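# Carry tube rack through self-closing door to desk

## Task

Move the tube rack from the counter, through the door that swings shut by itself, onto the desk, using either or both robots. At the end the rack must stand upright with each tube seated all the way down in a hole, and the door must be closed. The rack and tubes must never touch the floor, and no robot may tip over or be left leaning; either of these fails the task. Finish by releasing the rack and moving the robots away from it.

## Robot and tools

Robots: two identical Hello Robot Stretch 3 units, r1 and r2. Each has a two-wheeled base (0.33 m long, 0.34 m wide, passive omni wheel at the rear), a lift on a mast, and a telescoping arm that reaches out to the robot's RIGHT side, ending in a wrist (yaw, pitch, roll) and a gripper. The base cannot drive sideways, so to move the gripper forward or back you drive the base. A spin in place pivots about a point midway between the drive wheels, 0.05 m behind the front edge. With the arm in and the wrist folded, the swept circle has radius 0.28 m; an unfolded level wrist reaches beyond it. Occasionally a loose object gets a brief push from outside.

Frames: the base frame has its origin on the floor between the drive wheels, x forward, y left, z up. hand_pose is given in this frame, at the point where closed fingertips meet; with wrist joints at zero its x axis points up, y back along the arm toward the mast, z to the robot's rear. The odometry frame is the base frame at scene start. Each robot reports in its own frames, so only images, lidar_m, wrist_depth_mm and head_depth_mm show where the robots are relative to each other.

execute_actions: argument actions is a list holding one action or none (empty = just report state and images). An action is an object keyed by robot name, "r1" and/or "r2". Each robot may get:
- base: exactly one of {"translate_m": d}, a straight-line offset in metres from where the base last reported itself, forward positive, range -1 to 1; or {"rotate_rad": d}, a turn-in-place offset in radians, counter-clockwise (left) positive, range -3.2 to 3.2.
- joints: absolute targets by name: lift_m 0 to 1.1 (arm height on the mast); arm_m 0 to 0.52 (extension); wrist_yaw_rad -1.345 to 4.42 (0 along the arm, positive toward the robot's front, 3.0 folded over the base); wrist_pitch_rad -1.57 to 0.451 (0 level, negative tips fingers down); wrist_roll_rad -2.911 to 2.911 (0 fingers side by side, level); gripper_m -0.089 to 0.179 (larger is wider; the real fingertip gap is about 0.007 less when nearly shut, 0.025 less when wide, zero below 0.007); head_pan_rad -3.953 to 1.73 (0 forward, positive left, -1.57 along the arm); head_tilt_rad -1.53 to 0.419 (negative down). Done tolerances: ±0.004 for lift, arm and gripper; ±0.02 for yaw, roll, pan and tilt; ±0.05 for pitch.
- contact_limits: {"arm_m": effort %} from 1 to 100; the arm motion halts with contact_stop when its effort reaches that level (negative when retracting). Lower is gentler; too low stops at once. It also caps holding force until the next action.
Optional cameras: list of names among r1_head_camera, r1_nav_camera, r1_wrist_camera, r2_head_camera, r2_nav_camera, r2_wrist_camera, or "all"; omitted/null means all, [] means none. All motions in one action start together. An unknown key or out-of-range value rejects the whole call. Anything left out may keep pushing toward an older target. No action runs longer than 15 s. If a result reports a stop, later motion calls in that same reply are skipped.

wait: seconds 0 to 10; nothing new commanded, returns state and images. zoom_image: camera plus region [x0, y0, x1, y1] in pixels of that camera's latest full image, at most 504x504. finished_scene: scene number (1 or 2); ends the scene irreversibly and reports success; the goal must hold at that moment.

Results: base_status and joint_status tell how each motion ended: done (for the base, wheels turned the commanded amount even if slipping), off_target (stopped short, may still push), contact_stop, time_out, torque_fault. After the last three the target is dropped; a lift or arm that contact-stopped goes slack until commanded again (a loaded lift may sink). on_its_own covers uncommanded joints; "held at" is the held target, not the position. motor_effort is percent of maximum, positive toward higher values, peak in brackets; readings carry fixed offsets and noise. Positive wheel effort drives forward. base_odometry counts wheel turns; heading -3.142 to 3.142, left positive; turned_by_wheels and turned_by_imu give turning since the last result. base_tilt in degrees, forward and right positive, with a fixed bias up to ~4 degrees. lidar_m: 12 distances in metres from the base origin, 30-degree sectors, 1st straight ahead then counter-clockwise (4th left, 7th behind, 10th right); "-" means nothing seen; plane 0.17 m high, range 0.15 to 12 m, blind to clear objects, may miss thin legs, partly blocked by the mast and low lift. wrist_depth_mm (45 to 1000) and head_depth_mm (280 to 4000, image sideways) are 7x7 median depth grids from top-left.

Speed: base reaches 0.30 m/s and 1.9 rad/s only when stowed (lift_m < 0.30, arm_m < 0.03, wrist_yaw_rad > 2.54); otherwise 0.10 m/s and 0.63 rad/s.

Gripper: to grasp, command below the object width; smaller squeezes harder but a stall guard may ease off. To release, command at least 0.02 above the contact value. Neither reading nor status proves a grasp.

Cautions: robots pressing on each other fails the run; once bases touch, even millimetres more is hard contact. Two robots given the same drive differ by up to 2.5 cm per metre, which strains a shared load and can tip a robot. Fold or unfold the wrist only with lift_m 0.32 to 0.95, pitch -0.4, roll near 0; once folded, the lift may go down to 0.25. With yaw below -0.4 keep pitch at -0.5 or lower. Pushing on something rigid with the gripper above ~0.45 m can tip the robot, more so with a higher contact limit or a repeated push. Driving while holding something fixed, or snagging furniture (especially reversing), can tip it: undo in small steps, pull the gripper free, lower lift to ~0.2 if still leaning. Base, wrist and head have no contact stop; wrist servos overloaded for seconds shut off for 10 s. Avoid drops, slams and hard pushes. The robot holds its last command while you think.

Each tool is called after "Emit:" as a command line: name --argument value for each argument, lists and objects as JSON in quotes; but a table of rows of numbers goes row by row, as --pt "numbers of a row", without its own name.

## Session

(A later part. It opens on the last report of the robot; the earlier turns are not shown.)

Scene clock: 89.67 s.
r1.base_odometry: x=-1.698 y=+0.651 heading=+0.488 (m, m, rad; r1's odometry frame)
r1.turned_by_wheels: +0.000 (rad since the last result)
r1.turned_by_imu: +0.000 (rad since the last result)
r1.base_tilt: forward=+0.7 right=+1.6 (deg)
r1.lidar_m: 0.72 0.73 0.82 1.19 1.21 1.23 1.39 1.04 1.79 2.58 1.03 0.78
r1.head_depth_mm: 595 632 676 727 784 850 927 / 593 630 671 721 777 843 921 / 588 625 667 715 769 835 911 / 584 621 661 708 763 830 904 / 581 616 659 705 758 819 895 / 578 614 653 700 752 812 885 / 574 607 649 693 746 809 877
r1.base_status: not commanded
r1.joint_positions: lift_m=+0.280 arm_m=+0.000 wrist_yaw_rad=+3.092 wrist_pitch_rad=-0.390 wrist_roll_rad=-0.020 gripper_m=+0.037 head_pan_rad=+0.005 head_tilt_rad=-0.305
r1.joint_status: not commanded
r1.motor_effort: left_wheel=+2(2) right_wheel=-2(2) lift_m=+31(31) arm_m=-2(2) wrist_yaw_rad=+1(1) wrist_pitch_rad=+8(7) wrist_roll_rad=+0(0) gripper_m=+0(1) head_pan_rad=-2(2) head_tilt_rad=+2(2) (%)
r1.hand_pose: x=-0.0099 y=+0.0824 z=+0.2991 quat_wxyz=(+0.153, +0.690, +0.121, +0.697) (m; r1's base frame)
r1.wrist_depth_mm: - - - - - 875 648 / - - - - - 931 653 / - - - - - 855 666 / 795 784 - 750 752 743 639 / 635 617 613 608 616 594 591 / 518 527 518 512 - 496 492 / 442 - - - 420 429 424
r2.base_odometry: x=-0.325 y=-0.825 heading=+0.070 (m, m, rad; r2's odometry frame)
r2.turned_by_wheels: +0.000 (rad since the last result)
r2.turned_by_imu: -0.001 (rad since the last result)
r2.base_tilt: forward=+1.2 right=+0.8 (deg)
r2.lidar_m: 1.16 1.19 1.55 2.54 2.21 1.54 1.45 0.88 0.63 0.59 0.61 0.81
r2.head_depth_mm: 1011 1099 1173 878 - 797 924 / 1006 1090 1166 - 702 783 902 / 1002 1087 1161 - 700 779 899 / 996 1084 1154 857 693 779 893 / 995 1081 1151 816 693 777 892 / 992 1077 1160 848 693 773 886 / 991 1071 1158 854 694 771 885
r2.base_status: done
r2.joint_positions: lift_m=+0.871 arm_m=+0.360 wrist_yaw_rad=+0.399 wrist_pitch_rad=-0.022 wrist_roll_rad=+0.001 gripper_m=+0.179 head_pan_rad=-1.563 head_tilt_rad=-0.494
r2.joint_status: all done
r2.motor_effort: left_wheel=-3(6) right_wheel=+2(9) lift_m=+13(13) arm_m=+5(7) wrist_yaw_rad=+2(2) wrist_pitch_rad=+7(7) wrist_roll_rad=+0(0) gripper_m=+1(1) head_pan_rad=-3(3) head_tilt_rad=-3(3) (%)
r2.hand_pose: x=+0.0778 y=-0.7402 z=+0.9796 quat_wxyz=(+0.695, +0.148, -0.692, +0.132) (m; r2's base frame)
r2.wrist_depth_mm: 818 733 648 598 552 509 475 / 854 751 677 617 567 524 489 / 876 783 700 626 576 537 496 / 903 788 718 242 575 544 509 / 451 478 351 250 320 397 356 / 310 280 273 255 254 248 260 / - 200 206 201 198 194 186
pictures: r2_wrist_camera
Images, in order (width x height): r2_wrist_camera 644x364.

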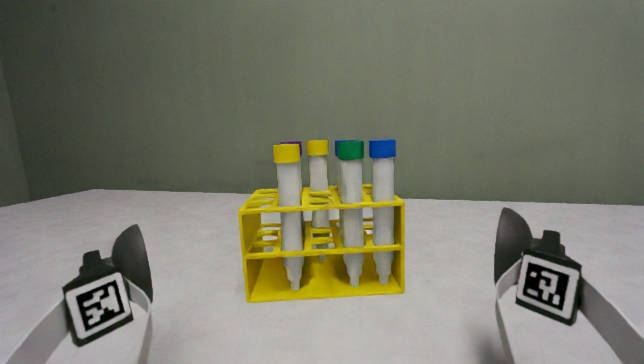

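Emit:
execute_actions --actions '[{"r2":{"base":{"translate_m":0.037},"joints":{"arm_m":0.45,"lift_m":0.855}}}]' --cameras '["r2_wrist_camera"]'

Emit:
execute_actions --actions '[{"r2":{"joints":{"gripper_m":0.09}}}]' --cameras '[]'

Emit:
execute_actions --actions '[{"r2":{"joints":{"lift_m":0.93}}}]' --cameras '["r2_wrist_camera","r2_head_camera"]'

Scene clock: 95.37 s.
r1.base_odometry: x=-1.698 y=+0.651 heading=+0.488 (m, m, rad; r1's odometry frame)
r1.turned_by_wheels: +0.000 (rad since the last result)
r1.turned_by_imu: +0.000 (rad since the last result)
r1.base_tilt: forward=+0.5 right=+1.6 (deg)
r1.lidar_m: 0.72 0.73 0.82 1.19 1.21 1.23 1.39 1.04 1.79 2.58 1.03 0.78
r1.head_depth_mm: 596 634 676 726 780 845 930 / 594 629 672 719 775 842 917 / 589 625 669 716 772 833 908 / 585 623 662 710 764 825 899 / 581 617 656 704 759 822 894 / 577 612 653 698 750 814 886 / 574 609 648 696 745 805 878
r1.base_status: not commanded
r1.joint_positions: lift_m=+0.280 arm_m=+0.000 wrist_yaw_rad=+3.092 wrist_pitch_rad=-0.390 wrist_roll_rad=-0.020 gripper_m=+0.037 head_pan_rad=+0.005 head_tilt_rad=-0.305
r1.joint_status: not commanded
r1.motor_effort: left_wheel=+2(1) right_wheel=-2(2) lift_m=+30(31) arm_m=-2(1) wrist_yaw_rad=+0(2) wrist_pitch_rad=+7(8) wrist_roll_rad=+0(0) gripper_m=+0(1) head_pan_rad=-2(2) head_tilt_rad=+3(2) (%)
r1.hand_pose: x=-0.0099 y=+0.0824 z=+0.2991 quat_wxyz=(+0.153, +0.690, +0.121, +0.697) (m; r1's base frame)
r1.wrist_depth_mm: - - - - - 884 637 / - - - - - 913 646 / - - - - - 874 675 / 792 779 - 775 740 727 660 / 626 624 621 596 623 595 604 / 522 514 519 507 - 492 497 / 445 - - - 420 421 420
r2.base_odometry: x=-0.288 y=-0.822 heading=+0.070 (m, m, rad; r2's odometry frame)
r2.turned_by_wheels: +0.000 (rad since the last result)
r2.turned_by_imu: -0.001 (rad since the last result)
r2.base_tilt: forward=+1.2 right=+0.7 (deg)
r2.lidar_m: 1.13 1.15 1.50 2.54 2.26 1.58 1.49 0.88 0.62 0.59 0.61 0.81
r2.head_depth_mm: 1006 1093 1167 857 - 798 920 / 1002 1092 1161 - 701 779 898 / 999 1086 1156 - 687 778 891 / 998 1081 1158 799 690 777 890 / 991 1074 1159 801 693 773 889 / 987 1074 1160 848 693 768 885 / 987 1066 1151 855 691 769 879
r2.base_status: done
r2.joint_positions: lift_m=+0.856 arm_m=+0.450 wrist_yaw_rad=+0.399 wrist_pitch_rad=-0.022 wrist_roll_rad=+0.001 gripper_m=+0.179 head_pan_rad=-1.563 head_tilt_rad=-0.494
r2.joint_status: all done
r2.motor_effort: left_wheel=-3(5) right_wheel=+2(9) lift_m=+12(11) arm_m=+5(5) wrist_yaw_rad=+2(2) wrist_pitch_rad=+7(7) wrist_roll_rad=+0(0) gripper_m=+1(1) head_pan_rad=-3(3) head_tilt_rad=-2(3) (%)
r2.hand_pose: x=+0.0778 y=-0.8302 z=+0.9646 quat_wxyz=(+0.695, +0.148, -0.692, +0.132) (m; r2's base frame)
r2.wrist_depth_mm: 705 618 566 512 467 434 402 / 716 640 585 529 483 447 417 / 757 672 598 516 141 458 424 / 763 679 615 186 143 468 435 / 398 420 147 160 146 352 314 / 266 248 151 156 150 220 231 / - 178 167 167 158 172 165
pictures: r2_wrist_camera
Images, in order (width x height): r2_wrist_camera 644x364.

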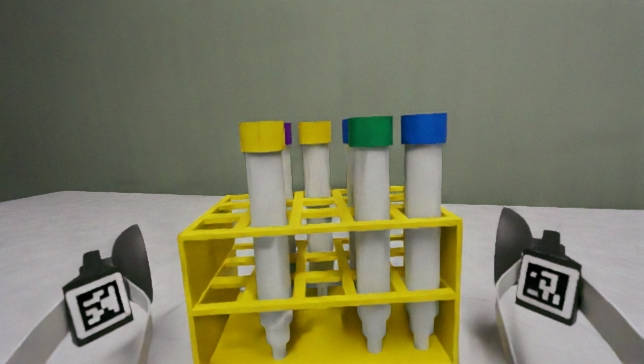

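Scene clock: 96.73 s.
r1.base_odometry: x=-1.698 y=+0.651 heading=+0.488 (m, m, rad; r1's odometry frame)
r1.turned_by_wheels: +0.000 (rad since the last result)
r1.turned_by_imu: +0.000 (rad since the last result)
r1.base_tilt: forward=+0.6 right=+1.6 (deg)
r1.lidar_m: 0.72 0.73 0.82 1.19 1.21 1.23 1.39 1.04 1.78 2.58 1.03 0.78
r1.head_depth_mm: 596 633 678 726 782 851 929 / 593 629 672 719 775 841 923 / 590 626 667 715 771 833 909 / 586 622 663 709 765 825 903 / 581 617 659 704 758 821 896 / 578 614 655 699 751 812 883 / 574 611 650 693 746 805 880
r1.base_status: not commanded
r1.joint_positions: lift_m=+0.280 arm_m=+0.000 wrist_yaw_rad=+3.092 wrist_pitch_rad=-0.390 wrist_roll_rad=-0.020 gripper_m=+0.037 head_pan_rad=+0.005 head_tilt_rad=-0.305
r1.joint_status: not commanded
r1.motor_effort: left_wheel=+2(3) right_wheel=-1(2) lift_m=+30(31) arm_m=-2(1) wrist_yaw_rad=+0(1) wrist_pitch_rad=+7(8) wrist_roll_rad=+0(0) gripper_m=+0(1) head_pan_rad=-2(2) head_tilt_rad=+1(2) (%)
r1.hand_pose: x=-0.0099 y=+0.0824 z=+0.2991 quat_wxyz=(+0.153, +0.690, +0.121, +0.697) (m; r1's base frame)
r1.wrist_depth_mm: - - - - - 888 639 / - - - - - 907 663 / - - - - - 880 653 / 802 781 - 756 742 742 664 / 643 606 625 607 639 596 601 / 515 515 525 519 - 502 483 / 445 - - - 416 429 425
r2.base_odometry: x=-0.288 y=-0.822 heading=+0.070 (m, m, rad; r2's odometry frame)
r2.turned_by_wheels: +0.000 (rad since the last result)
r2.turned_by_imu: +0.000 (rad since the last result)
r2.base_tilt: forward=+1.3 right=+0.9 (deg)
r2.lidar_m: 1.12 1.15 1.51 2.54 2.26 1.58 1.49 0.88 0.62 0.59 0.61 0.81
r2.head_depth_mm: 1008 1092 1165 857 - 797 918 / 1004 1093 1160 - 699 780 896 / 1002 1089 1161 - 687 779 893 / 993 1083 1159 798 688 774 894 / 992 1077 1160 800 692 771 891 / 992 1079 1161 848 691 768 883 / 987 1073 1157 851 689 768 882
r2.base_status: not commanded
r2.joint_positions: lift_m=+0.856 arm_m=+0.450 wrist_yaw_rad=+0.399 wrist_pitch_rad=-0.022 wrist_roll_rad=+0.001 gripper_m=+0.091 head_pan_rad=-1.563 head_tilt_rad=-0.494
r2.joint_status: all done
r2.motor_effort: left_wheel=-4(3) right_wheel=+2(2) lift_m=+12(11) arm_m=+5(5) wrist_yaw_rad=+2(2) wrist_pitch_rad=+7(7) wrist_roll_rad=+0(0) gripper_m=-18(93) head_pan_rad=-3(3) head_tilt_rad=-3(2) (%)
r2.hand_pose: x=+0.0778 y=-0.8302 z=+0.9646 quat_wxyz=(+0.695, +0.148, -0.692, +0.132) (m; r2's base frame)
r2.wrist_depth_mm: 695 634 568 520 472 437 403 / 722 649 584 532 484 446 413 / 754 668 599 517 136 454 427 / 760 677 613 188 140 470 437 / 397 387 147 156 143 354 313 / 256 252 154 156 146 - 219 / 199 178 160 166 156 171 167
pictures: none
No camera images: the call's "cameras" was empty. Leave "cameras" out to get every camera's image.

Scene clock: 98.23 s.
r1.base_odometry: x=-1.698 y=+0.651 heading=+0.488 (m, m, rad; r1's odometry frame)
r1.turned_by_wheels: +0.000 (rad since the last result)
r1.turned_by_imu: +0.000 (rad since the last result)
r1.base_tilt: forward=+0.6 right=+1.6 (deg)
r1.lidar_m: 0.72 0.73 0.82 1.19 1.21 1.23 1.39 1.04 1.79 2.58 1.03 0.78
r1.head_depth_mm: 595 635 676 727 785 851 928 / 592 629 672 721 777 843 920 / 589 626 668 718 768 834 912 / 583 621 662 710 762 829 903 / 582 618 659 705 758 822 891 / 577 614 653 699 750 812 885 / 573 609 649 693 745 807 876
r1.base_status: not commanded
r1.joint_positions: lift_m=+0.280 arm_m=+0.000 wrist_yaw_rad=+3.092 wrist_pitch_rad=-0.390 wrist_roll_rad=-0.020 gripper_m=+0.037 head_pan_rad=+0.005 head_tilt_rad=-0.305
r1.joint_status: not commanded
r1.motor_effort: left_wheel=+2(3) right_wheel=-2(2) lift_m=+31(31) arm_m=-1(1) wrist_yaw_rad=+1(0) wrist_pitch_rad=+8(8) wrist_roll_rad=+0(0) gripper_m=+1(0) head_pan_rad=-2(2) head_tilt_rad=+2(1) (%)
r1.hand_pose: x=-0.0099 y=+0.0824 z=+0.2991 quat_wxyz=(+0.153, +0.690, +0.121, +0.697) (m; r1's base frame)
r1.wrist_depth_mm: - - - - - 907 662 / - - - - - 904 649 / - - - - - 857 669 / 792 765 - 759 763 750 663 / 623 623 614 599 620 586 598 / 521 510 511 511 - 494 492 / 450 - - - 416 423 423
r2.base_odometry: x=-0.288 y=-0.822 heading=+0.070 (m, m, rad; r2's odometry frame)
r2.turned_by_wheels: +0.000 (rad since the last result)
r2.turned_by_imu: +0.000 (rad since the last result)
r2.base_tilt: forward=+1.2 right=+0.8 (deg)
r2.lidar_m: 1.12 1.15 1.51 2.55 2.26 1.58 1.49 0.88 0.62 0.59 0.61 0.81
r2.head_depth_mm: 1007 1093 1168 - 700 783 899 / 1007 1086 1163 792 686 779 893 / 1001 1087 1157 757 689 776 893 / 997 1081 1141 799 688 776 892 / 991 1083 1135 821 693 776 887 / 994 1076 1161 846 692 769 885 / 987 1073 1155 852 689 768 880
r2.base_status: not commanded
r2.joint_positions: lift_m=+0.929 arm_m=+0.450 wrist_yaw_rad=+0.399 wrist_pitch_rad=-0.030 wrist_roll_rad=+0.001 gripper_m=+0.091 head_pan_rad=-1.563 head_tilt_rad=-0.494
r2.joint_status: all done
r2.motor_effort: left_wheel=-4(3) right_wheel=+2(2) lift_m=+30(32) arm_m=+5(5) wrist_yaw_rad=+2(2) wrist_pitch_rad=+10(10) wrist_roll_rad=+0(0) gripper_m=-18(18) head_pan_rad=-3(3) head_tilt_rad=-3(3) (%)
r2.hand_pose: x=+0.0777 y=-0.8299 z=+1.0363 quat_wxyz=(+0.695, +0.151, -0.691, +0.129) (m; r2's base frame)
r2.wrist_depth_mm: 692 627 556 511 470 432 405 / 720 649 583 526 486 445 412 / 750 672 597 518 140 455 422 / 784 700 624 190 142 475 437 / 628 609 149 161 144 475 448 / 405 400 157 157 146 - 347 / 315 281 158 168 155 272 267
pictures: r2_head_camera (sideways: a quarter turn clockwise sets it upright), r2_wrist_camera
Images, in order (width x height): r2_head_camera 896x504, r2_wrist_camera 644x364.

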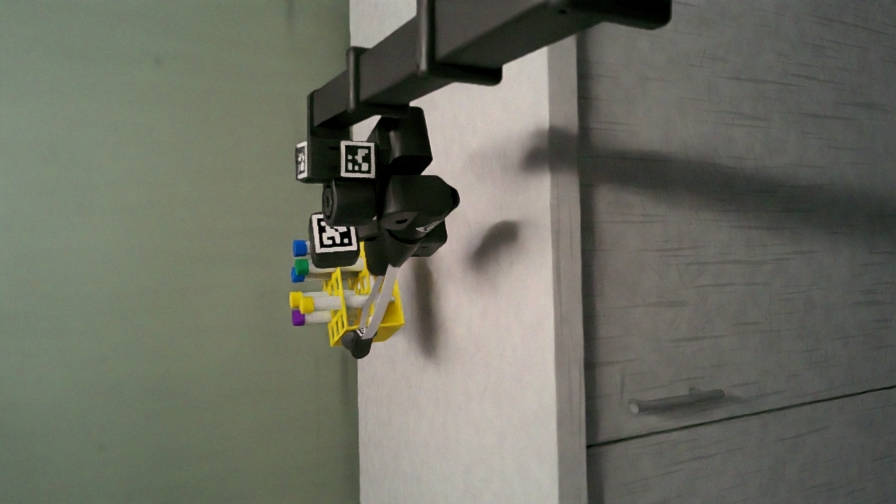

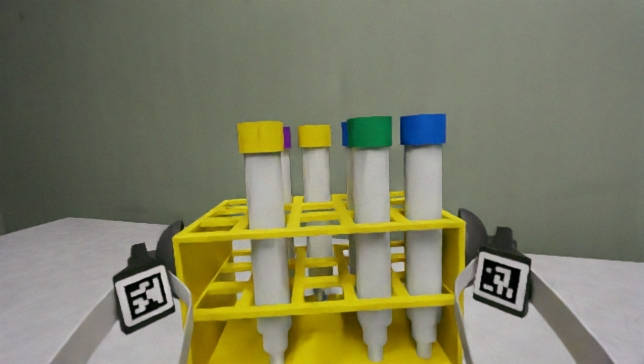

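Emit:
execute_actions --actions '[{"r2":{"joints":{"arm_m":0.0,"wrist_yaw_rad":1.57,"head_pan_rad":-3.14,"head_tilt_rad":-0.5}}}]' --cameras '[]'

Emit:
execute_actions --actions '[{"r2":{"base":{"rotate_rad":1.57}}}]' --cameras '[]'

Emit:
execute_actions --actions '[{"r2":{"base":{"translate_m":1.0}},"r1":{"base":{"translate_m":1.0}}}]' --cameras '[]'

Emit:
execute_actions --actions '[{"r2":{"base":{"translate_m":0.17}},"r1":{"base":{"translate_m":0.3}}}]' --cameras '[]'

Emit:
execute_actions --actions '[{"r2":{"base":{"rotate_rad":-1.57}}}]' --cameras '["r2_nav_camera","r1_nav_camera"]'

Scene clock: 114.77 s.
r1.base_odometry: x=-1.698 y=+0.651 heading=+0.488 (m, m, rad; r1's odometry frame)
r1.turned_by_wheels: +0.000 (rad since the last result)
r1.turned_by_imu: +0.001 (rad since the last result)
r1.base_tilt: forward=+0.5 right=+1.5 (deg)
r1.lidar_m: 0.72 0.73 0.82 1.19 1.21 1.23 1.39 1.04 1.79 2.58 1.03 0.77
r1.head_depth_mm: 595 634 676 727 782 849 928 / 592 630 674 720 775 840 921 / 588 626 667 715 771 834 911 / 586 622 663 711 763 827 901 / 582 617 659 704 758 820 894 / 578 612 653 699 752 813 884 / 573 610 649 695 746 808 877
r1.base_status: not commanded
r1.joint_positions: lift_m=+0.280 arm_m=+0.000 wrist_yaw_rad=+3.092 wrist_pitch_rad=-0.390 wrist_roll_rad=-0.020 gripper_m=+0.037 head_pan_rad=+0.005 head_tilt_rad=-0.305
r1.joint_status: not commanded
r1.motor_effort: left_wheel=+2(2) right_wheel=-1(2) lift_m=+31(31) arm_m=-1(1) wrist_yaw_rad=+1(0) wrist_pitch_rad=+8(8) wrist_roll_rad=+0(0) gripper_m=+1(0) head_pan_rad=-2(2) head_tilt_rad=+3(1) (%)
r1.hand_pose: x=-0.0099 y=+0.0824 z=+0.2991 quat_wxyz=(+0.153, +0.690, +0.121, +0.697) (m; r1's base frame)
r1.wrist_depth_mm: - - - - - 887 652 / - - - - - 897 665 / - - - - - 890 666 / 774 798 - 760 752 744 662 / 629 612 622 620 606 594 591 / 518 517 516 516 - 495 486 / 446 - - - 416 421 419
r2.base_odometry: x=-0.288 y=-0.822 heading=+0.070 (m, m, rad; r2's odometry frame)
r2.turned_by_wheels: +0.000 (rad since the last result)
r2.turned_by_imu: -0.001 (rad since the last result)
r2.base_tilt: forward=+1.2 right=+0.7 (deg)
r2.lidar_m: 1.12 1.15 1.51 2.54 2.26 1.58 1.49 0.88 0.62 0.59 0.61 0.81
r2.head_depth_mm: 1251 1363 1493 1655 - - - / 1240 1358 1487 1635 - - - / 1243 1352 1479 1634 1755 - - / 1238 1352 1474 1627 1783 1564 1330 / 1227 1345 1470 1625 1795 1571 1333 / 1233 1342 1456 1603 1785 1578 1330 / 1226 1328 1457 1605 1802 1583 1342
r2.base_status: not commanded
r2.joint_positions: lift_m=+0.929 arm_m=+0.000 wrist_yaw_rad=+1.569 wrist_pitch_rad=-0.030 wrist_roll_rad=+0.001 gripper_m=+0.091 head_pan_rad=-3.133 head_tilt_rad=-0.494
r2.joint_status: all done
r2.motor_effort: left_wheel=-4(3) right_wheel=+2(2) lift_m=+30(30) arm_m=-6(7) wrist_yaw_rad=+1(3) wrist_pitch_rad=+10(10) wrist_roll_rad=+0(0) gripper_m=-17(17) head_pan_rad=-3(34) head_tilt_rad=-2(4) (%)
r2.hand_pose: x=+0.2340 y=-0.1459 z=+1.0363 quat_wxyz=(+0.508, +0.507, -0.493, +0.492) (m; r2's base frame)
r2.wrist_depth_mm: 905 912 968 971 - - - / 946 954 - - - - - / 961 - - - 140 - - / - - - 191 143 - - / - - 148 161 143 616 513 / - - 157 157 145 - 450 / - - 158 168 155 699 453
pictures: none
No camera images: the call's "cameras" was empty. Leave "cameras" out to get every camera's image.

Scene clock: 118.20 s.
r1.base_odometry: x=-1.698 y=+0.651 heading=+0.488 (m, m, rad; r1's odometry frame)
r1.turned_by_wheels: +0.000 (rad since the last result)
r1.turned_by_imu: +0.000 (rad since the last result)
r1.base_tilt: forward=+0.6 right=+1.6 (deg)
r1.lidar_m: 0.72 0.73 0.82 1.19 1.21 1.23 1.39 1.04 1.79 2.58 1.03 0.77
r1.head_depth_mm: 597 634 677 725 783 849 930 / 591 629 673 722 777 841 918 / 588 626 667 717 771 833 914 / 585 622 662 709 764 827 904 / 581 618 658 704 758 819 892 / 577 613 651 700 751 812 884 / 575 610 650 694 745 806 875
r1.base_status: not commanded
r1.joint_positions: lift_m=+0.280 arm_m=+0.000 wrist_yaw_rad=+3.092 wrist_pitch_rad=-0.390 wrist_roll_rad=-0.020 gripper_m=+0.037 head_pan_rad=+0.005 head_tilt_rad=-0.305
r1.joint_status: not commanded
r1.motor_effort: left_wheel=+2(3) right_wheel=-1(2) lift_m=+31(31) arm_m=-1(1) wrist_yaw_rad=+1(1) wrist_pitch_rad=+8(8) wrist_roll_rad=+0(0) gripper_m=+1(0) head_pan_rad=-2(2) head_tilt_rad=+3(2) (%)
r1.hand_pose: x=-0.0099 y=+0.0824 z=+0.2991 quat_wxyz=(+0.153, +0.690, +0.121, +0.697) (m; r1's base frame)
r1.wrist_depth_mm: - - - - - 886 643 / - - - - - 907 647 / - - - - - 871 660 / 785 793 - 776 750 738 666 / 641 621 619 606 628 606 582 / 522 515 521 515 - 492 495 / 442 - - - 415 430 427
r2.base_odometry: x=-0.288 y=-0.822 heading=+1.640 (m, m, rad; r2's odometry frame)
r2.turned_by_wheels: +1.570 (rad since the last result)
r2.turned_by_imu: +1.574 (rad since the last result)
r2.base_tilt: forward=+1.3 right=+0.7 (deg)
r2.lidar_m: 2.54 2.24 1.57 1.49 0.87 0.62 0.59 0.61 0.82 1.13 1.16 1.52
r2.head_depth_mm: 1008 1098 1165 833 - - - / 1009 1090 1166 836 - - - / 1002 1093 1160 838 658 - - / 1002 1091 1160 839 689 784 879 / 997 1080 1164 839 692 780 881 / 999 1078 1165 846 693 782 881 / 994 1081 1159 846 695 778 881
r2.base_status: done
r2.joint_positions: lift_m=+0.929 arm_m=+0.000 wrist_yaw_rad=+1.569 wrist_pitch_rad=-0.030 wrist_roll_rad=+0.001 gripper_m=+0.091 head_pan_rad=-3.133 head_tilt_rad=-0.494
r2.joint_status: not commanded
r2.motor_effort: left_wheel=-4(10) right_wheel=+2(8) lift_m=+31(31) arm_m=-6(6) wrist_yaw_rad=+2(1) wrist_pitch_rad=+10(10) wrist_roll_rad=+0(0) gripper_m=-18(18) head_pan_rad=-3(3) head_tilt_rad=-3(2) (%)
r2.hand_pose: x=+0.2340 y=-0.1459 z=+1.0363 quat_wxyz=(+0.508, +0.507, -0.493, +0.492) (m; r2's base frame)
r2.wrist_depth_mm: - - - - - - 966 / - - - - - - - / - - - - 140 - - / - - - 192 143 - - / - - 148 161 144 - - / - - 157 157 145 - - / - - 158 168 155 - -
pictures: none
No camera images: the call's "cameras" was empty. Leave "cameras" out to get every camera's image.

Scene clock: 129.17 s.
r1.base_odometry: x=-0.815 y=+1.121 heading=+0.489 (m, m, rad; r1's odometry frame)
r1.turned_by_wheels: +0.000 (rad since the last result)
r1.turned_by_imu: +0.262 (rad since the last result)
r1.base_tilt: forward=+0.6 right=+1.6 (deg)
r1.lidar_m: 0.16 0.15 0.15 0.18 0.37 2.06 1.93 2.55 0.53 1.64 2.07 0.24
r1.head_depth_mm: - - - - - - - / - - - - - - - / - - - - - - - / - - - - - - - / - - - - - - - / - - - - - - - / - - - - - - -
r1.base_status: done
r1.joint_positions: lift_m=+0.280 arm_m=+0.000 wrist_yaw_rad=+3.091 wrist_pitch_rad=-0.390 wrist_roll_rad=-0.020 gripper_m=+0.037 head_pan_rad=+0.004 head_tilt_rad=-0.304
r1.joint_status: not commanded
r1.motor_effort: left_wheel=+8(78) right_wheel=+0(40) lift_m=+32(32) arm_m=-1(2) wrist_yaw_rad=+1(3) wrist_pitch_rad=+8(9) wrist_roll_rad=+0(0) gripper_m=+1(0) head_pan_rad=-1(2) head_tilt_rad=+1(3) (%)
r1.hand_pose: x=-0.0098 y=+0.0824 z=+0.2990 quat_wxyz=(+0.154, +0.690, +0.121, +0.697) (m; r1's base frame)
r1.wrist_depth_mm: - - 319 251 192 153 129 / - - - 273 204 163 135 / - - - 300 216 171 141 / 794 782 - 335 234 180 147 / 627 610 615 356 241 192 155 / 519 517 514 390 - 205 163 / 440 - - - 297 213 171
r2.base_odometry: x=-0.357 y=+0.175 heading=+1.639 (m, m, rad; r2's odometry frame)
r2.turned_by_wheels: +0.000 (rad since the last result)
r2.turned_by_imu: -0.008 (rad since the last result)
r2.base_tilt: forward=+1.2 right=+0.7 (deg)
r2.lidar_m: 1.54 1.58 1.30 0.89 1.58 1.68 1.59 1.62 1.13 1.07 1.10 1.43
r2.head_depth_mm: 1870 2026 1626 1745 - - - / 1854 2001 1625 1734 - - - / 1864 2027 1615 1743 1877 - - / 1843 2015 1624 1735 1879 1569 1332 / 1852 1986 1609 1735 1868 1577 1333 / 1838 1999 1618 1721 1863 1572 1336 / 1823 1985 1599 1731 1865 1578 1336
r2.base_status: done
r2.joint_positions: lift_m=+0.929 arm_m=+0.000 wrist_yaw_rad=+1.569 wrist_pitch_rad=-0.030 wrist_roll_rad=+0.001 gripper_m=+0.091 head_pan_rad=-3.133 head_tilt_rad=-0.494
r2.joint_status: not commanded
r2.motor_effort: left_wheel=-3(4) right_wheel=+1(8) lift_m=+31(30) arm_m=-6(6) wrist_yaw_rad=+1(1) wrist_pitch_rad=+10(10) wrist_roll_rad=+0(0) gripper_m=-18(18) head_pan_rad=-3(3) head_tilt_rad=-2(2) (%)
r2.hand_pose: x=+0.2340 y=-0.1459 z=+1.0363 quat_wxyz=(+0.508, +0.507, -0.493, +0.492) (m; r2's base frame)
r2.wrist_depth_mm: - - - - - - 897 / - - - - - - 937 / - - - - 140 - 920 / - - - 191 142 - 945 / - - 148 160 143 - 945 / - - 157 157 146 - 950 / - - 158 169 155 - 940
pictures: none
No camera images: the call's "cameras" was empty. Leave "cameras" out to get every camera's image.

Scene clock: 133.27 s.
r1.base_odometry: x=-0.550 y=+1.262 heading=+0.489 (m, m, rad; r1's odometry frame)
r1.turned_by_wheels: +0.000 (rad since the last result)
r1.turned_by_imu: +0.005 (rad since the last result)
r1.base_tilt: forward=+0.6 right=+1.5 (deg)
r1.lidar_m: 0.27 0.19 0.17 0.18 0.23 0.55 2.22 0.72 0.81 1.93 2.14 0.96
r1.head_depth_mm: 1780 1869 1975 2140 2264 1796 1199 / 1818 1929 2032 2182 2343 1862 1363 / 1863 1956 2079 2244 2342 1857 1443 / 289 297 311 330 357 389 431 / - - - 287 297 310 331 / - - - - - - 290 / - - - - - - -
r1.base_status: done
r1.joint_positions: lift_m=+0.280 arm_m=+0.000 wrist_yaw_rad=+3.091 wrist_pitch_rad=-0.390 wrist_roll_rad=-0.020 gripper_m=+0.037 head_pan_rad=+0.004 head_tilt_rad=-0.304
r1.joint_status: not commanded
r1.motor_effort: left_wheel=+4(55) right_wheel=+1(6) lift_m=+32(32) arm_m=-1(2) wrist_yaw_rad=+0(0) wrist_pitch_rad=+8(8) wrist_roll_rad=+0(0) gripper_m=+1(0) head_pan_rad=-2(2) head_tilt_rad=+2(1) (%)
r1.hand_pose: x=-0.0098 y=+0.0824 z=+0.2990 quat_wxyz=(+0.154, +0.690, +0.121, +0.697) (m; r1's base frame)
r1.wrist_depth_mm: 328 283 229 211 187 171 155 / 373 319 - 228 202 181 163 / 442 352 - 251 218 195 175 / 549 402 - 279 237 208 189 / 601 477 403 302 255 228 202 / 517 513 464 336 - 249 217 / 443 - - - 321 270 237
r2.base_odometry: x=-0.369 y=+0.345 heading=+1.639 (m, m, rad; r2's odometry frame)
r2.turned_by_wheels: +0.000 (rad since the last result)
r2.turned_by_imu: -0.002 (rad since the last result)
r2.base_tilt: forward=+1.2 right=+0.7 (deg)
r2.lidar_m: 1.37 1.41 0.74 0.91 1.59 1.85 1.77 1.60 1.12 1.06 1.08 1.42
r2.head_depth_mm: 2002 2157 1768 1932 - - - / 1999 2131 1780 1940 - - - / 2002 2154 1765 1927 2128 - - / 2000 2131 1754 1914 2008 1569 1329 / 1979 2140 1775 1933 2023 1569 1325 / 1981 2128 1759 1921 2007 1571 1326 / 1978 2146 1773 1908 2032 1578 1337
r2.base_status: done
r2.joint_positions: lift_m=+0.929 arm_m=+0.000 wrist_yaw_rad=+1.569 wrist_pitch_rad=-0.030 wrist_roll_rad=+0.001 gripper_m=+0.091 head_pan_rad=-3.133 head_tilt_rad=-0.494
r2.joint_status: not commanded
r2.motor_effort: left_wheel=-3(5) right_wheel=+1(7) lift_m=+30(30) arm_m=-6(6) wrist_yaw_rad=+1(1) wrist_pitch_rad=+10(10) wrist_roll_rad=+0(0) gripper_m=-17(18) head_pan_rad=-3(3) head_tilt_rad=-3(2) (%)
r2.hand_pose: x=+0.2340 y=-0.1459 z=+1.0363 quat_wxyz=(+0.508, +0.507, -0.493, +0.492) (m; r2's base frame)
r2.wrist_depth_mm: - - - - - - 905 / - - - - - - 903 / - - - - 140 - 936 / - - - 192 143 - 925 / - - 148 161 143 - 953 / - - 157 157 145 - 951 / - - 158 167 155 - 917
pictures: none
No camera images: the call's "cameras" was empty. Leave "cameras" out to get every camera's image.

Scene clock: 136.70 s.
r1.base_odometry: x=-0.550 y=+1.262 heading=+0.489 (m, m, rad; r1's odometry frame)
r1.turned_by_wheels: +0.000 (rad since the last result)
r1.turned_by_imu: +0.000 (rad since the last result)
r1.base_tilt: forward=+0.6 right=+1.5 (deg)
r1.lidar_m: 0.27 0.18 0.17 0.18 0.23 0.55 2.22 0.72 0.81 1.94 2.13 1.08
r1.head_depth_mm: 1781 1850 1963 2130 2258 1861 1270 / 1808 1886 917 2160 2296 1740 1232 / 1852 1971 2103 2247 2346 1860 1405 / 289 297 311 330 356 389 431 / - - - 287 297 310 331 / - - - - - - 290 / - - - - - - -
r1.base_status: not commanded
r1.joint_positions: lift_m=+0.280 arm_m=+0.000 wrist_yaw_rad=+3.091 wrist_pitch_rad=-0.390 wrist_roll_rad=-0.020 gripper_m=+0.037 head_pan_rad=+0.004 head_tilt_rad=-0.304
r1.joint_status: not commanded
r1.motor_effort: left_wheel=+3(4) right_wheel=+1(1) lift_m=+32(32) arm_m=-1(1) wrist_yaw_rad=+1(0) wrist_pitch_rad=+7(8) wrist_roll_rad=+0(0) gripper_m=+0(0) head_pan_rad=-2(2) head_tilt_rad=+1(1) (%)
r1.hand_pose: x=-0.0098 y=+0.0824 z=+0.2990 quat_wxyz=(+0.154, +0.690, +0.121, +0.697) (m; r1's base frame)
r1.wrist_depth_mm: 330 288 229 211 188 171 155 / 376 319 - 228 199 180 165 / 441 351 - 250 219 195 176 / 554 398 - 278 239 210 187 / 610 471 404 304 256 226 201 / 518 516 463 341 - 250 216 / 444 - - - 325 268 237
r2.base_odometry: x=-0.369 y=+0.345 heading=+0.069 (m, m, rad; r2's odometry frame)
r2.turned_by_wheels: -1.570 (rad since the last result)
r2.turned_by_imu: -1.576 (rad since the last result)
r2.base_tilt: forward=+1.2 right=+0.9 (deg)
r2.lidar_m: 1.06 1.08 1.41 1.37 1.40 0.74 0.74 1.59 1.86 1.77 1.63 1.12
r2.head_depth_mm: 873 634 705 804 - - - / 981 2682 3292 1385 - - - / 3042 3183 3595 2739 1390 - - / 3061 3289 3589 2745 1569 1479 1332 / 3077 3251 3624 2787 2005 1571 1328 / 3071 3344 3564 2498 1861 1578 1326 / 1302 1394 1520 1657 1825 1583 1332
r2.base_status: done
r2.joint_positions: lift_m=+0.929 arm_m=+0.000 wrist_yaw_rad=+1.569 wrist_pitch_rad=-0.030 wrist_roll_rad=+0.001 gripper_m=+0.091 head_pan_rad=-3.133 head_tilt_rad=-0.494
r2.joint_status: not commanded
r2.motor_effort: left_wheel=+3(8) right_wheel=-3(8) lift_m=+30(30) arm_m=-6(6) wrist_yaw_rad=+2(1) wrist_pitch_rad=+10(10) wrist_roll_rad=+0(0) gripper_m=-18(18) head_pan_rad=-3(3) head_tilt_rad=-3(3) (%)
r2.hand_pose: x=+0.2340 y=-0.1459 z=+1.0363 quat_wxyz=(+0.508, +0.507, -0.493, +0.492) (m; r2's base frame)
r2.wrist_depth_mm: 853 872 892 915 961 971 - / 873 894 916 947 967 - - / 901 912 950 947 140 - - / 913 949 966 191 143 - - / 946 965 148 161 144 - - / 972 - 157 157 146 - - / - - 158 168 155 - -
pictures: r1_nav_camera (sideways: a quarter turn counterclockwise sets it upright), r2_nav_camera (sideways: a quarter turn counterclockwise sets it upright)
Images, in order (width x height): r1_nav_camera 672x504, r2_nav_camera 672x504.

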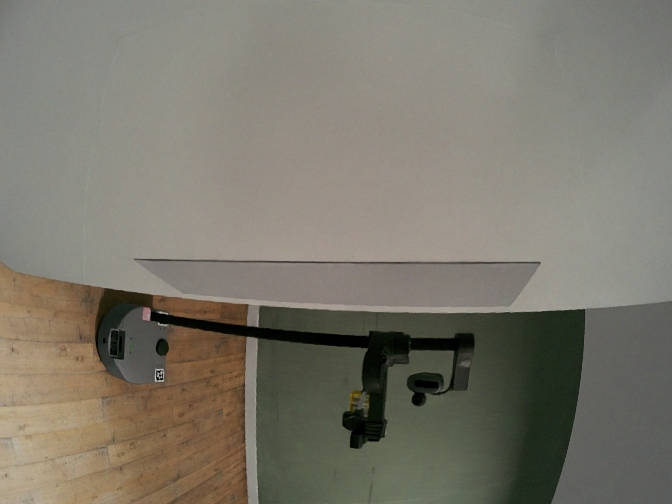

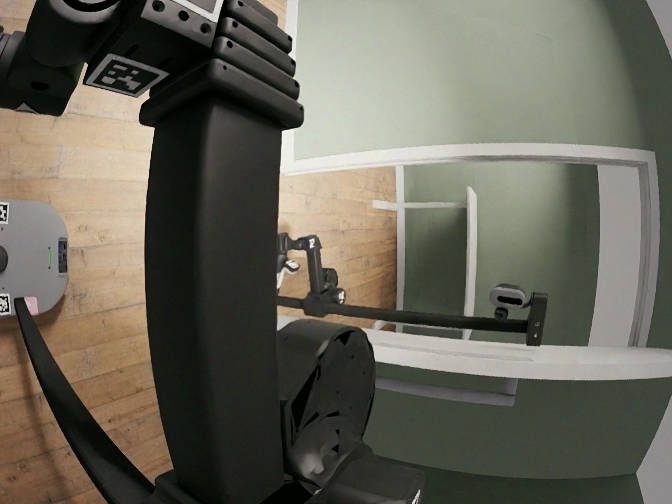

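Emit:
execute_actions --actions '[{"r2":{"base":{"translate_m":-0.1}},"r1":{"base":{"translate_m":0.25}}}]' --cameras '["r2_nav_camera"]'

Scene clock: 144.70 s.
r1.base_odometry: x=-0.329 y=+1.379 heading=+0.489 (m, m, rad; r1's odometry frame)
r1.turned_by_wheels: +0.000 (rad since the last result)
r1.turned_by_imu: +0.002 (rad since the last result)
r1.base_tilt: forward=+0.6 right=+1.6 (deg)
r1.lidar_m: 0.67 0.20 0.18 0.18 0.21 0.39 2.47 0.92 1.24 1.97 2.18 0.67
r1.head_depth_mm: 1571 551 586 487 1976 1862 1452 / 1609 1690 1802 1907 2024 1670 1329 / 1628 1751 1843 1970 2128 1859 1449 / 1670 1779 1889 2021 2169 1854 1449 / 1709 1835 1942 2091 2222 1853 1445 / 1742 1853 1982 2150 2282 1851 1443 / 1790 1911 2023 2124 2243 1840 1443
r1.base_status: done
r1.joint_positions: lift_m=+0.280 arm_m=+0.000 wrist_yaw_rad=+3.091 wrist_pitch_rad=-0.390 wrist_roll_rad=-0.020 gripper_m=+0.037 head_pan_rad=+0.004 head_tilt_rad=-0.304
r1.joint_status: not commanded
r1.motor_effort: left_wheel=+3(26) right_wheel=+1(6) lift_m=+32(32) arm_m=-1(1) wrist_yaw_rad=+2(1) wrist_pitch_rad=+8(8) wrist_roll_rad=+0(0) gripper_m=+0(0) head_pan_rad=-1(1) head_tilt_rad=+2(2) (%)
r1.hand_pose: x=-0.0098 y=+0.0824 z=+0.2990 quat_wxyz=(+0.154, +0.690, +0.121, +0.697) (m; r1's base frame)
r1.wrist_depth_mm: 261 245 213 202 188 176 163 / 290 265 - 218 202 188 175 / 330 294 - 240 219 202 187 / 373 330 - 263 240 219 202 / 435 382 352 292 259 240 219 / 500 447 389 320 - 263 247 / 439 - - - 333 291 410
r2.base_odometry: x=-0.468 y=+0.338 heading=+0.070 (m, m, rad; r2's odometry frame)
r2.turned_by_wheels: +0.000 (rad since the last result)
r2.turned_by_imu: +0.000 (rad since the last result)
r2.base_tilt: forward=+1.3 right=+0.8 (deg)
r2.lidar_m: 1.16 1.18 1.44 1.36 1.39 0.66 0.73 1.50 1.87 1.77 1.78 1.23
r2.head_depth_mm: 593 726 825 946 - - - / 2970 2998 3521 2761 - - - / 3003 3185 3487 2755 2146 - - / 2978 3225 3509 2733 2015 1495 1266 / 3012 3268 3472 2746 2014 1584 1330 / 2947 3213 3503 2625 1806 1581 1331 / 2883 1324 1418 1572 1737 1586 1339
r2.base_status: done
r2.joint_positions: lift_m=+0.929 arm_m=+0.000 wrist_yaw_rad=+1.569 wrist_pitch_rad=-0.030 wrist_roll_rad=+0.001 gripper_m=+0.091 head_pan_rad=-3.133 head_tilt_rad=-0.494
r2.joint_status: not commanded
r2.motor_effort: left_wheel=+3(4) right_wheel=-3(8) lift_m=+30(30) arm_m=-6(6) wrist_yaw_rad=+1(1) wrist_pitch_rad=+10(11) wrist_roll_rad=+0(0) gripper_m=-18(18) head_pan_rad=-3(3) head_tilt_rad=-2(3) (%)
r2.hand_pose: x=+0.2340 y=-0.1459 z=+1.0363 quat_wxyz=(+0.508, +0.507, -0.493, +0.492) (m; r2's base frame)
r2.wrist_depth_mm: 956 957 - - - - - / 969 - - - - - - / - - - - 140 - - / - - - 191 142 - - / - - 148 161 143 - - / - - 157 157 145 - - / - - 159 168 154 - -
pictures: r2_nav_camera (sideways: a quarter turn counterclockwise sets it upright)
Images, in order (width x height): r2_nav_camera 672x504.

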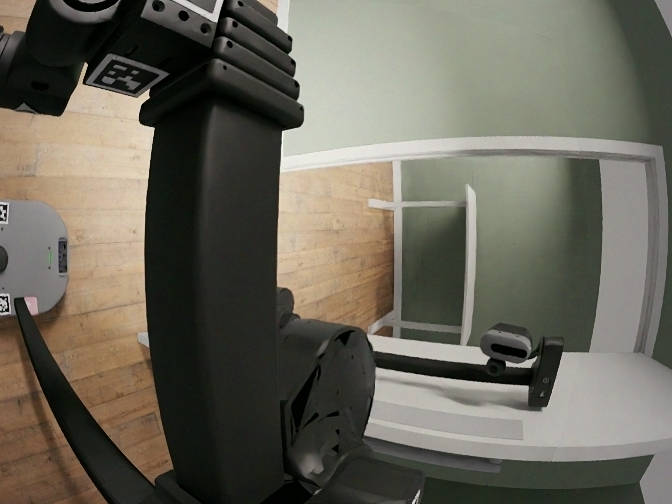

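Emit:
execute_actions --actions '[{"r2":{"base":{"translate_m":-0.25}},"r1":{"joints":{"lift_m":0.35}}}]' --cameras '[]'

Emit:
execute_actions --actions '[{"r2":{"base":{"translate_m":-0.4}},"r1":{"base":{"translate_m":-0.4}}}]' --cameras '["r2_nav_camera"]'

Scene clock: 153.10 s.
r1.base_odometry: x=-0.329 y=+1.379 heading=+0.489 (m, m, rad; r1's odometry frame)
r1.turned_by_wheels: +0.000 (rad since the last result)
r1.turned_by_imu: +0.001 (rad since the last result)
r1.base_tilt: forward=+0.5 right=+1.5 (deg)
r1.lidar_m: 0.42 0.20 0.18 0.18 0.21 0.39 2.47 0.92 1.23 1.97 2.18 0.42
r1.head_depth_mm: 310 324 343 354 - 434 1416 / 1604 1700 1815 1889 328 1734 473 / 1640 1732 1847 1975 2128 1851 1453 / 1666 1793 1882 2014 2171 1866 1453 / 1714 1832 1935 2088 2207 1852 1448 / 1759 1868 1993 2128 2296 1862 1441 / 1793 1913 2012 2127 2244 1841 1435
r1.base_status: not commanded
r1.joint_positions: lift_m=+0.350 arm_m=+0.000 wrist_yaw_rad=+3.091 wrist_pitch_rad=-0.390 wrist_roll_rad=-0.020 gripper_m=+0.037 head_pan_rad=+0.004 head_tilt_rad=-0.304
r1.joint_status: all done
r1.motor_effort: left_wheel=+5(4) right_wheel=+1(1) lift_m=+41(42) arm_m=-1(1) wrist_yaw_rad=+0(0) wrist_pitch_rad=+8(8) wrist_roll_rad=+0(0) gripper_m=+1(0) head_pan_rad=-1(1) head_tilt_rad=+1(1) (%)
r1.hand_pose: x=-0.0098 y=+0.0824 z=+0.3686 quat_wxyz=(+0.154, +0.690, +0.121, +0.697) (m; r1's base frame)
r1.wrist_depth_mm: 264 242 214 203 188 174 164 / 293 267 - 220 202 188 174 / 324 294 - 240 219 202 188 / 378 330 - 265 240 220 204 / 437 382 346 290 260 239 219 / 529 448 400 326 278 264 247 / 514 501 - 368 337 288 478
r2.base_odometry: x=-0.718 y=+0.321 heading=+0.070 (m, m, rad; r2's odometry frame)
r2.turned_by_wheels: +0.000 (rad since the last result)
r2.turned_by_imu: +0.001 (rad since the last result)
r2.base_tilt: forward=+1.3 right=+0.8 (deg)
r2.lidar_m: 1.41 1.44 1.43 1.35 0.47 0.46 0.50 1.26 1.61 1.78 1.83 1.49
r2.head_depth_mm: 2757 410 3213 1264 - - - / 2852 3023 3349 2777 - - - / 2799 2990 3311 2739 2141 - - / 2777 2980 3332 2742 1995 1567 791 / 2794 2949 3282 2765 2014 1570 1334 / 2751 2962 3264 2767 2023 1573 1331 / 2780 2936 3138 1324 1439 1550 1336
r2.base_status: done
r2.joint_positions: lift_m=+0.929 arm_m=+0.000 wrist_yaw_rad=+1.569 wrist_pitch_rad=-0.030 wrist_roll_rad=+0.001 gripper_m=+0.091 head_pan_rad=-3.133 head_tilt_rad=-0.494
r2.joint_status: not commanded
r2.motor_effort: left_wheel=+2(5) right_wheel=-3(9) lift_m=+30(30) arm_m=-6(6) wrist_yaw_rad=+2(1) wrist_pitch_rad=+10(10) wrist_roll_rad=+0(0) gripper_m=-18(17) head_pan_rad=-3(3) head_tilt_rad=-2(3) (%)
r2.hand_pose: x=+0.2340 y=-0.1459 z=+1.0363 quat_wxyz=(+0.508, +0.507, -0.493, +0.492) (m; r2's base frame)
r2.wrist_depth_mm: - - - - - - - / - - - - - - - / - - - - 140 - - / - - - 191 142 - - / - - 148 161 143 - - / - - 157 157 145 - - / - - 158 168 155 - -
pictures: none
No camera images: the call's "cameras" was empty. Leave "cameras" out to get every camera's image.

Scene clock: 158.17 s.
r1.base_odometry: x=-0.683 y=+1.191 heading=+0.489 (m, m, rad; r1's odometry frame)
r1.turned_by_wheels: +0.000 (rad since the last result)
r1.turned_by_imu: -0.002 (rad since the last result)
r1.base_tilt: forward=+0.6 right=+1.6 (deg)
r1.lidar_m: 0.35 0.24 0.23 0.24 0.32 2.09 2.07 0.64 0.61 1.92 2.10 0.46
r1.head_depth_mm: 332 2032 2137 2301 327 - 1394 / 300 2053 2197 2316 300 - 1403 / 297 328 349 360 - - 491 / 351 381 409 410 359 490 544 / 306 324 343 365 389 417 449 / - 290 298 309 327 346 368 / - - - - 292 298 312
r1.base_status: done
r1.joint_positions: lift_m=+0.350 arm_m=+0.000 wrist_yaw_rad=+3.091 wrist_pitch_rad=-0.390 wrist_roll_rad=-0.020 gripper_m=+0.037 head_pan_rad=+0.004 head_tilt_rad=-0.304
r1.joint_status: not commanded
r1.motor_effort: left_wheel=+1(21) right_wheel=+1(3) lift_m=+40(40) arm_m=-1(1) wrist_yaw_rad=+1(2) wrist_pitch_rad=+8(8) wrist_roll_rad=+0(0) gripper_m=+0(0) head_pan_rad=-2(1) head_tilt_rad=+2(1) (%)
r1.hand_pose: x=-0.0098 y=+0.0824 z=+0.3686 quat_wxyz=(+0.154, +0.690, +0.121, +0.697) (m; r1's base frame)
r1.wrist_depth_mm: - 375 291 271 240 216 196 / - 418 - 295 258 229 206 / - 471 - 323 278 244 222 / 946 556 - 355 304 265 236 / 734 669 525 382 324 285 256 / 611 598 574 431 345 314 274 / 518 508 - 486 417 338 295
r2.base_odometry: x=-1.117 y=+0.293 heading=+0.070 (m, m, rad; r2's odometry frame)
r2.turned_by_wheels: +0.000 (rad since the last result)
r2.turned_by_imu: +0.002 (rad since the last result)
r2.base_tilt: forward=+1.3 right=+0.7 (deg)
r2.lidar_m: 1.81 1.85 1.40 0.17 0.20 0.35 0.45 0.90 1.08 1.80 1.85 1.92
r2.head_depth_mm: 2412 395 547 592 - - - / 367 398 2953 2767 - - - / 2432 416 2928 2719 2166 - - / 2454 2606 2937 2761 1978 1581 798 / 2468 2578 2844 2685 1998 1571 794 / 2444 2623 2903 2800 2019 1579 1337 / 2417 2639 2867 2811 2021 1533 1258
r2.base_status: done
r2.joint_positions: lift_m=+0.929 arm_m=+0.000 wrist_yaw_rad=+1.569 wrist_pitch_rad=-0.031 wrist_roll_rad=+0.001 gripper_m=+0.091 head_pan_rad=-3.133 head_tilt_rad=-0.495
r2.joint_status: not commanded
r2.motor_effort: left_wheel=+2(5) right_wheel=-1(18) lift_m=+30(30) arm_m=-5(6) wrist_yaw_rad=+1(1) wrist_pitch_rad=+10(10) wrist_roll_rad=+0(0) gripper_m=-18(18) head_pan_rad=-3(3) head_tilt_rad=-2(2) (%)
r2.hand_pose: x=+0.2340 y=-0.1458 z=+1.0362 quat_wxyz=(+0.508, +0.507, -0.492, +0.492) (m; r2's base frame)
r2.wrist_depth_mm: - - - - - - - / - - - - - - - / - - - - 140 - - / - - - 192 143 - - / - - 148 160 144 - - / - - 156 157 146 - - / - - 158 168 155 - -
pictures: r2_nav_camera (sideways: a quarter turn counterclockwise sets it upright)
Images, in order (width x height): r2_nav_camera 672x504.

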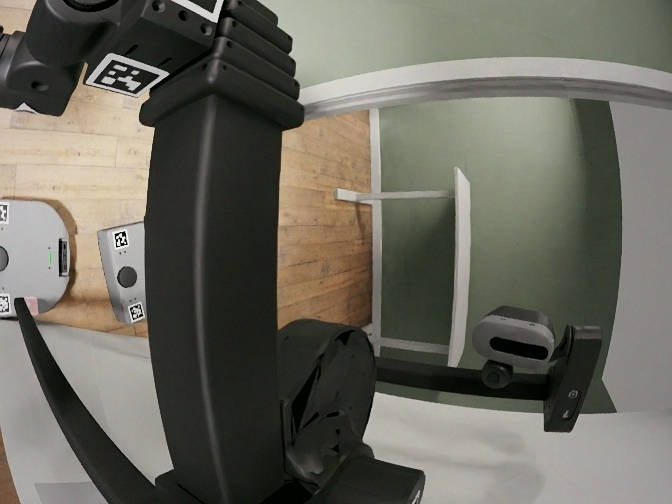

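Emit:
execute_actions --actions '[{"r1":{"base":{"translate_m":-0.9},"joints":{"lift_m":0.28}}}]' --cameras '[]'

Emit:
execute_actions --actions '[{"r1":{"base":{"rotate_rad":-1.83}},"r2":{"base":{"translate_m":-0.3}}}]' --cameras '[]'

Emit:
execute_actions --actions '[{"r1":{"base":{"translate_m":1.0}},"r2":{"base":{"translate_m":-1.0}}}]' --cameras '["r2_nav_camera"]'

Scene clock: 168.93 s.
r1.base_odometry: x=-1.477 y=+0.769 heading=+0.489 (m, m, rad; r1's odometry frame)
r1.turned_by_wheels: +0.000 (rad since the last result)
r1.turned_by_imu: -0.006 (rad since the last result)
r1.base_tilt: forward=+0.6 right=+1.6 (deg)
r1.lidar_m: 0.96 0.69 0.73 1.36 1.49 1.60 1.17 1.73 2.43 1.12 0.58 0.63
r1.head_depth_mm: 2695 2815 2970 3208 2607 1874 1454 / 2747 2885 2979 3301 2633 1861 1411 / 2776 2918 1272 3348 2571 1634 1394 / 1086 1153 1210 1319 1418 1530 1430 / 922 975 1031 1097 1174 1256 1322 / 798 837 882 927 979 1039 1106 / 706 737 771 806 844 889 933
r1.base_status: done
r1.joint_positions: lift_m=+0.280 arm_m=+0.000 wrist_yaw_rad=+3.091 wrist_pitch_rad=-0.390 wrist_roll_rad=-0.020 gripper_m=+0.037 head_pan_rad=+0.004 head_tilt_rad=-0.304
r1.joint_status: all done
r1.motor_effort: left_wheel=+2(7) right_wheel=+0(4) lift_m=+22(37) arm_m=-1(0) wrist_yaw_rad=+1(0) wrist_pitch_rad=+8(8) wrist_roll_rad=+0(0) gripper_m=+1(0) head_pan_rad=-1(1) head_tilt_rad=+2(2) (%)
r1.hand_pose: x=-0.0098 y=+0.0824 z=+0.2994 quat_wxyz=(+0.154, +0.690, +0.121, +0.697) (m; r1's base frame)
r1.wrist_depth_mm: - - - - - - 625 / - - - - - - 611 / - - - - - 894 591 / 806 785 - 770 766 755 611 / 635 633 640 614 624 589 597 / 518 520 522 509 - 499 493 / 450 - - - 417 426 424
r2.base_odometry: x=-1.117 y=+0.293 heading=+0.070 (m, m, rad; r2's odometry frame)
r2.turned_by_wheels: +0.000 (rad since the last result)
r2.turned_by_imu: -0.001 (rad since the last result)
r2.base_tilt: forward=+1.3 right=+0.8 (deg)
r2.lidar_m: 1.81 1.85 1.40 0.17 0.20 0.35 1.33 0.90 1.08 1.80 1.85 1.92
r2.head_depth_mm: 2484 2660 2891 2670 - - - / 2481 2636 2937 2747 - - - / 2444 2614 2928 2744 2175 - - / 2359 2532 2867 2375 1690 1569 1323 / 2388 2574 2897 2686 1700 1577 1330 / 2450 2625 2917 2759 2011 1583 1333 / 2429 2645 2900 2786 2012 1526 1263
r2.base_status: not commanded
r2.joint_positions: lift_m=+0.929 arm_m=+0.000 wrist_yaw_rad=+1.569 wrist_pitch_rad=-0.031 wrist_roll_rad=+0.001 gripper_m=+0.091 head_pan_rad=-3.133 head_tilt_rad=-0.495
r2.joint_status: not commanded
r2.motor_effort: left_wheel=+2(2) right_wheel=-1(1) lift_m=+30(30) arm_m=-6(5) wrist_yaw_rad=+1(0) wrist_pitch_rad=+10(10) wrist_roll_rad=+0(0) gripper_m=-17(17) head_pan_rad=-3(3) head_tilt_rad=-2(1) (%)
r2.hand_pose: x=+0.2340 y=-0.1458 z=+1.0362 quat_wxyz=(+0.508, +0.507, -0.492, +0.492) (m; r2's base frame)
r2.wrist_depth_mm: - - - - - - - / - - - - - - - / - - - - 140 - - / - - - 192 143 - - / - - 148 161 144 - - / - - 157 157 145 - - / - - 158 168 155 - -
pictures: none
No camera images: the call's "cameras" was empty. Leave "cameras" out to get every camera's image.

Scene clock: 174.20 s.
r1.base_odometry: x=-1.477 y=+0.769 heading=-1.341 (m, m, rad; r1's odometry frame)
r1.turned_by_wheels: -1.830 (rad since the last result)
r1.turned_by_imu: -1.825 (rad since the last result)
r1.base_tilt: forward=+0.5 right=+1.5 (deg)
r1.lidar_m: 2.42 0.71 0.59 1.04 0.76 0.69 1.27 1.38 1.49 1.59 1.17 2.05
r1.head_depth_mm: 2131 2275 2421 2588 2617 1876 1457 / 2106 2249 2424 2594 2603 1862 1459 / 2115 2233 2403 2536 2591 1863 1451 / 2082 2210 2384 2550 2577 1864 1449 / 2076 2206 2377 2526 2584 1867 1440 / 2043 2171 2293 2484 2303 1869 1445 / 1522 1526 1525 1525 1526 1520 1375
r1.base_status: done
r1.joint_positions: lift_m=+0.280 arm_m=+0.000 wrist_yaw_rad=+3.091 wrist_pitch_rad=-0.390 wrist_roll_rad=-0.020 gripper_m=+0.037 head_pan_rad=+0.004 head_tilt_rad=-0.304
r1.joint_status: not commanded
r1.motor_effort: left_wheel=+2(8) right_wheel=-2(4) lift_m=+22(22) arm_m=-1(3) wrist_yaw_rad=+2(1) wrist_pitch_rad=+8(8) wrist_roll_rad=+0(0) gripper_m=+1(0) head_pan_rad=-1(1) head_tilt_rad=+2(1) (%)
r1.hand_pose: x=-0.0098 y=+0.0824 z=+0.2994 quat_wxyz=(+0.154, +0.690, +0.121, +0.697) (m; r1's base frame)
r1.wrist_depth_mm: 580 714 - - - 590 465 / 591 722 - - - 556 512 / 609 765 - 889 - 578 560 / 632 747 - 745 730 634 616 / 606 620 615 603 624 579 589 / 514 526 526 532 - 500 489 / 448 - - - 417 423 423
r2.base_odometry: x=-1.416 y=+0.272 heading=+0.070 (m, m, rad; r2's odometry frame)
r2.turned_by_wheels: +0.000 (rad since the last result)
r2.turned_by_imu: +0.001 (rad since the last result)
r2.base_tilt: forward=+1.2 right=+0.8 (deg)
r2.lidar_m: 0.30 0.19 0.18 0.18 0.22 0.45 0.91 0.67 0.66 1.60 1.86 2.24
r2.head_depth_mm: 2232 2379 2555 2444 - - - / 2219 2370 2612 2732 - - - / 2210 2351 2614 2764 2158 - - / 2134 2176 2577 2471 1141 1298 1300 / 758 2209 2598 2636 1995 1532 1331 / 2217 2347 2541 2752 2017 1571 1333 / 2185 2377 2595 2718 2026 1574 1337
r2.base_status: done
r2.joint_positions: lift_m=+0.929 arm_m=+0.000 wrist_yaw_rad=+1.569 wrist_pitch_rad=-0.031 wrist_roll_rad=+0.001 gripper_m=+0.091 head_pan_rad=-3.133 head_tilt_rad=-0.495
r2.joint_status: not commanded
r2.motor_effort: left_wheel=+5(32) right_wheel=-1(8) lift_m=+31(30) arm_m=-5(5) wrist_yaw_rad=+1(1) wrist_pitch_rad=+10(11) wrist_roll_rad=+0(0) gripper_m=-18(18) head_pan_rad=-3(3) head_tilt_rad=-2(1) (%)
r2.hand_pose: x=+0.2340 y=-0.1458 z=+1.0362 quat_wxyz=(+0.508, +0.507, -0.492, +0.492) (m; r2's base frame)
r2.wrist_depth_mm: - - - - - - - / - - - - - - - / - - - - 140 - - / - - - 191 142 - - / - - 148 160 143 - - / - - 157 157 145 - - / 246 - 158 168 154 - -
pictures: none
No camera images: the call's "cameras" was empty. Leave "cameras" out to get every camera's image.

Scene clock: 185.17 s.
r1.base_odometry: x=-1.250 y=-0.205 heading=-1.341 (m, m, rad; r1's odometry frame)
r1.turned_by_wheels: +0.000 (rad since the last result)
r1.turned_by_imu: +0.008 (rad since the last result)
r1.base_tilt: forward=+0.6 right=+1.6 (deg)
r1.lidar_m: 1.42 0.86 0.58 0.54 0.55 0.70 1.09 2.22 1.27 1.49 1.51 1.52
r1.head_depth_mm: 1220 1292 1385 1487 1609 1718 1456 / 1209 1296 1376 1475 1594 1697 1451 / 1207 1280 1368 1467 1575 1689 1460 / 1202 1277 1353 1458 1574 1673 1453 / 1199 1266 1353 1446 1567 1667 1448 / 1189 1266 1351 1436 1552 1659 1437 / 1191 1261 1340 1430 1538 1650 1434
r1.base_status: done
r1.joint_positions: lift_m=+0.280 arm_m=+0.000 wrist_yaw_rad=+3.091 wrist_pitch_rad=-0.390 wrist_roll_rad=-0.020 gripper_m=+0.037 head_pan_rad=+0.004 head_tilt_rad=-0.304
r1.joint_status: not commanded
r1.motor_effort: left_wheel=+2(8) right_wheel=-1(2) lift_m=+22(22) arm_m=-1(1) wrist_yaw_rad=+0(2) wrist_pitch_rad=+8(8) wrist_roll_rad=+0(0) gripper_m=+0(1) head_pan_rad=-1(1) head_tilt_rad=+1(1) (%)
r1.hand_pose: x=-0.0098 y=+0.0824 z=+0.2994 quat_wxyz=(+0.154, +0.690, +0.121, +0.697) (m; r1's base frame)
r1.wrist_depth_mm: 473 485 501 513 530 536 559 / 502 526 - 556 568 588 612 / 554 564 - 598 623 650 672 / 589 623 - 647 665 677 695 / 622 618 620 610 633 602 589 / 521 517 525 509 - 500 493 / 444 - - - 419 433 425
r2.base_odometry: x=-2.414 y=+0.202 heading=+0.070 (m, m, rad; r2's odometry frame)
r2.turned_by_wheels: +0.000 (rad since the last result)
r2.turned_by_imu: +0.006 (rad since the last result)
r2.base_tilt: forward=+1.2 right=+0.8 (deg)
r2.lidar_m: 0.46 0.47 0.56 1.22 1.27 1.46 1.64 1.26 2.21 1.03 0.62 0.48
r2.head_depth_mm: 1378 1495 1198 1816 - - - / 1371 1488 1212 1803 - - - / 1367 1479 1214 1782 1941 - - / 1366 1485 1225 1786 1930 1564 1332 / 1355 1471 1227 1781 1921 1573 1332 / 1357 1475 1238 1755 1868 1549 1335 / 1354 1470 1242 1325 1908 1586 1332
r2.base_status: done
r2.joint_positions: lift_m=+0.929 arm_m=+0.000 wrist_yaw_rad=+1.567 wrist_pitch_rad=-0.035 wrist_roll_rad=+0.001 gripper_m=+0.091 head_pan_rad=-3.133 head_tilt_rad=-0.495
r2.joint_status: not commanded
r2.motor_effort: left_wheel=+0(23) right_wheel=+0(15) lift_m=+30(30) arm_m=-5(6) wrist_yaw_rad=+2(30) wrist_pitch_rad=+12(15) wrist_roll_rad=+0(0) gripper_m=-17(20) head_pan_rad=-3(3) head_tilt_rad=-2(2) (%)
r2.hand_pose: x=+0.2339 y=-0.1463 z=+1.0352 quat_wxyz=(+0.510, +0.508, -0.492, +0.490) (m; r2's base frame)
r2.wrist_depth_mm: 344 350 359 365 375 381 349 / 351 362 368 376 384 394 351 / 361 370 372 381 140 406 355 / 372 383 382 190 143 416 357 / 382 390 148 160 144 428 360 / 395 398 157 157 145 - 364 / 404 418 158 168 154 458 369
pictures: r2_nav_camera (sideways: a quarter turn counterclockwise sets it upright)
Images, in order (width x height): r2_nav_camera 672x504.

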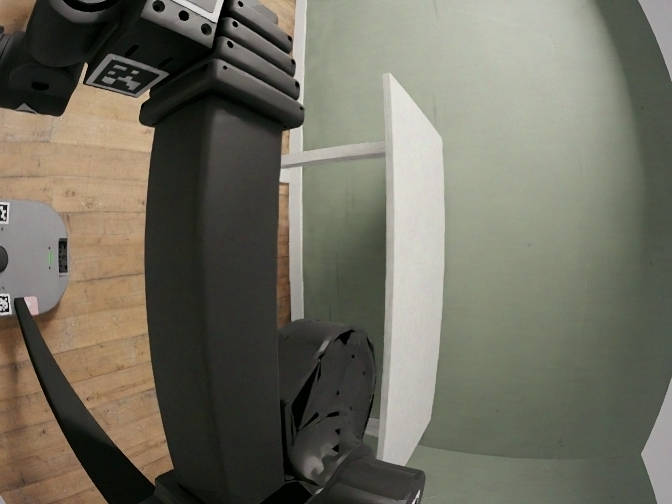

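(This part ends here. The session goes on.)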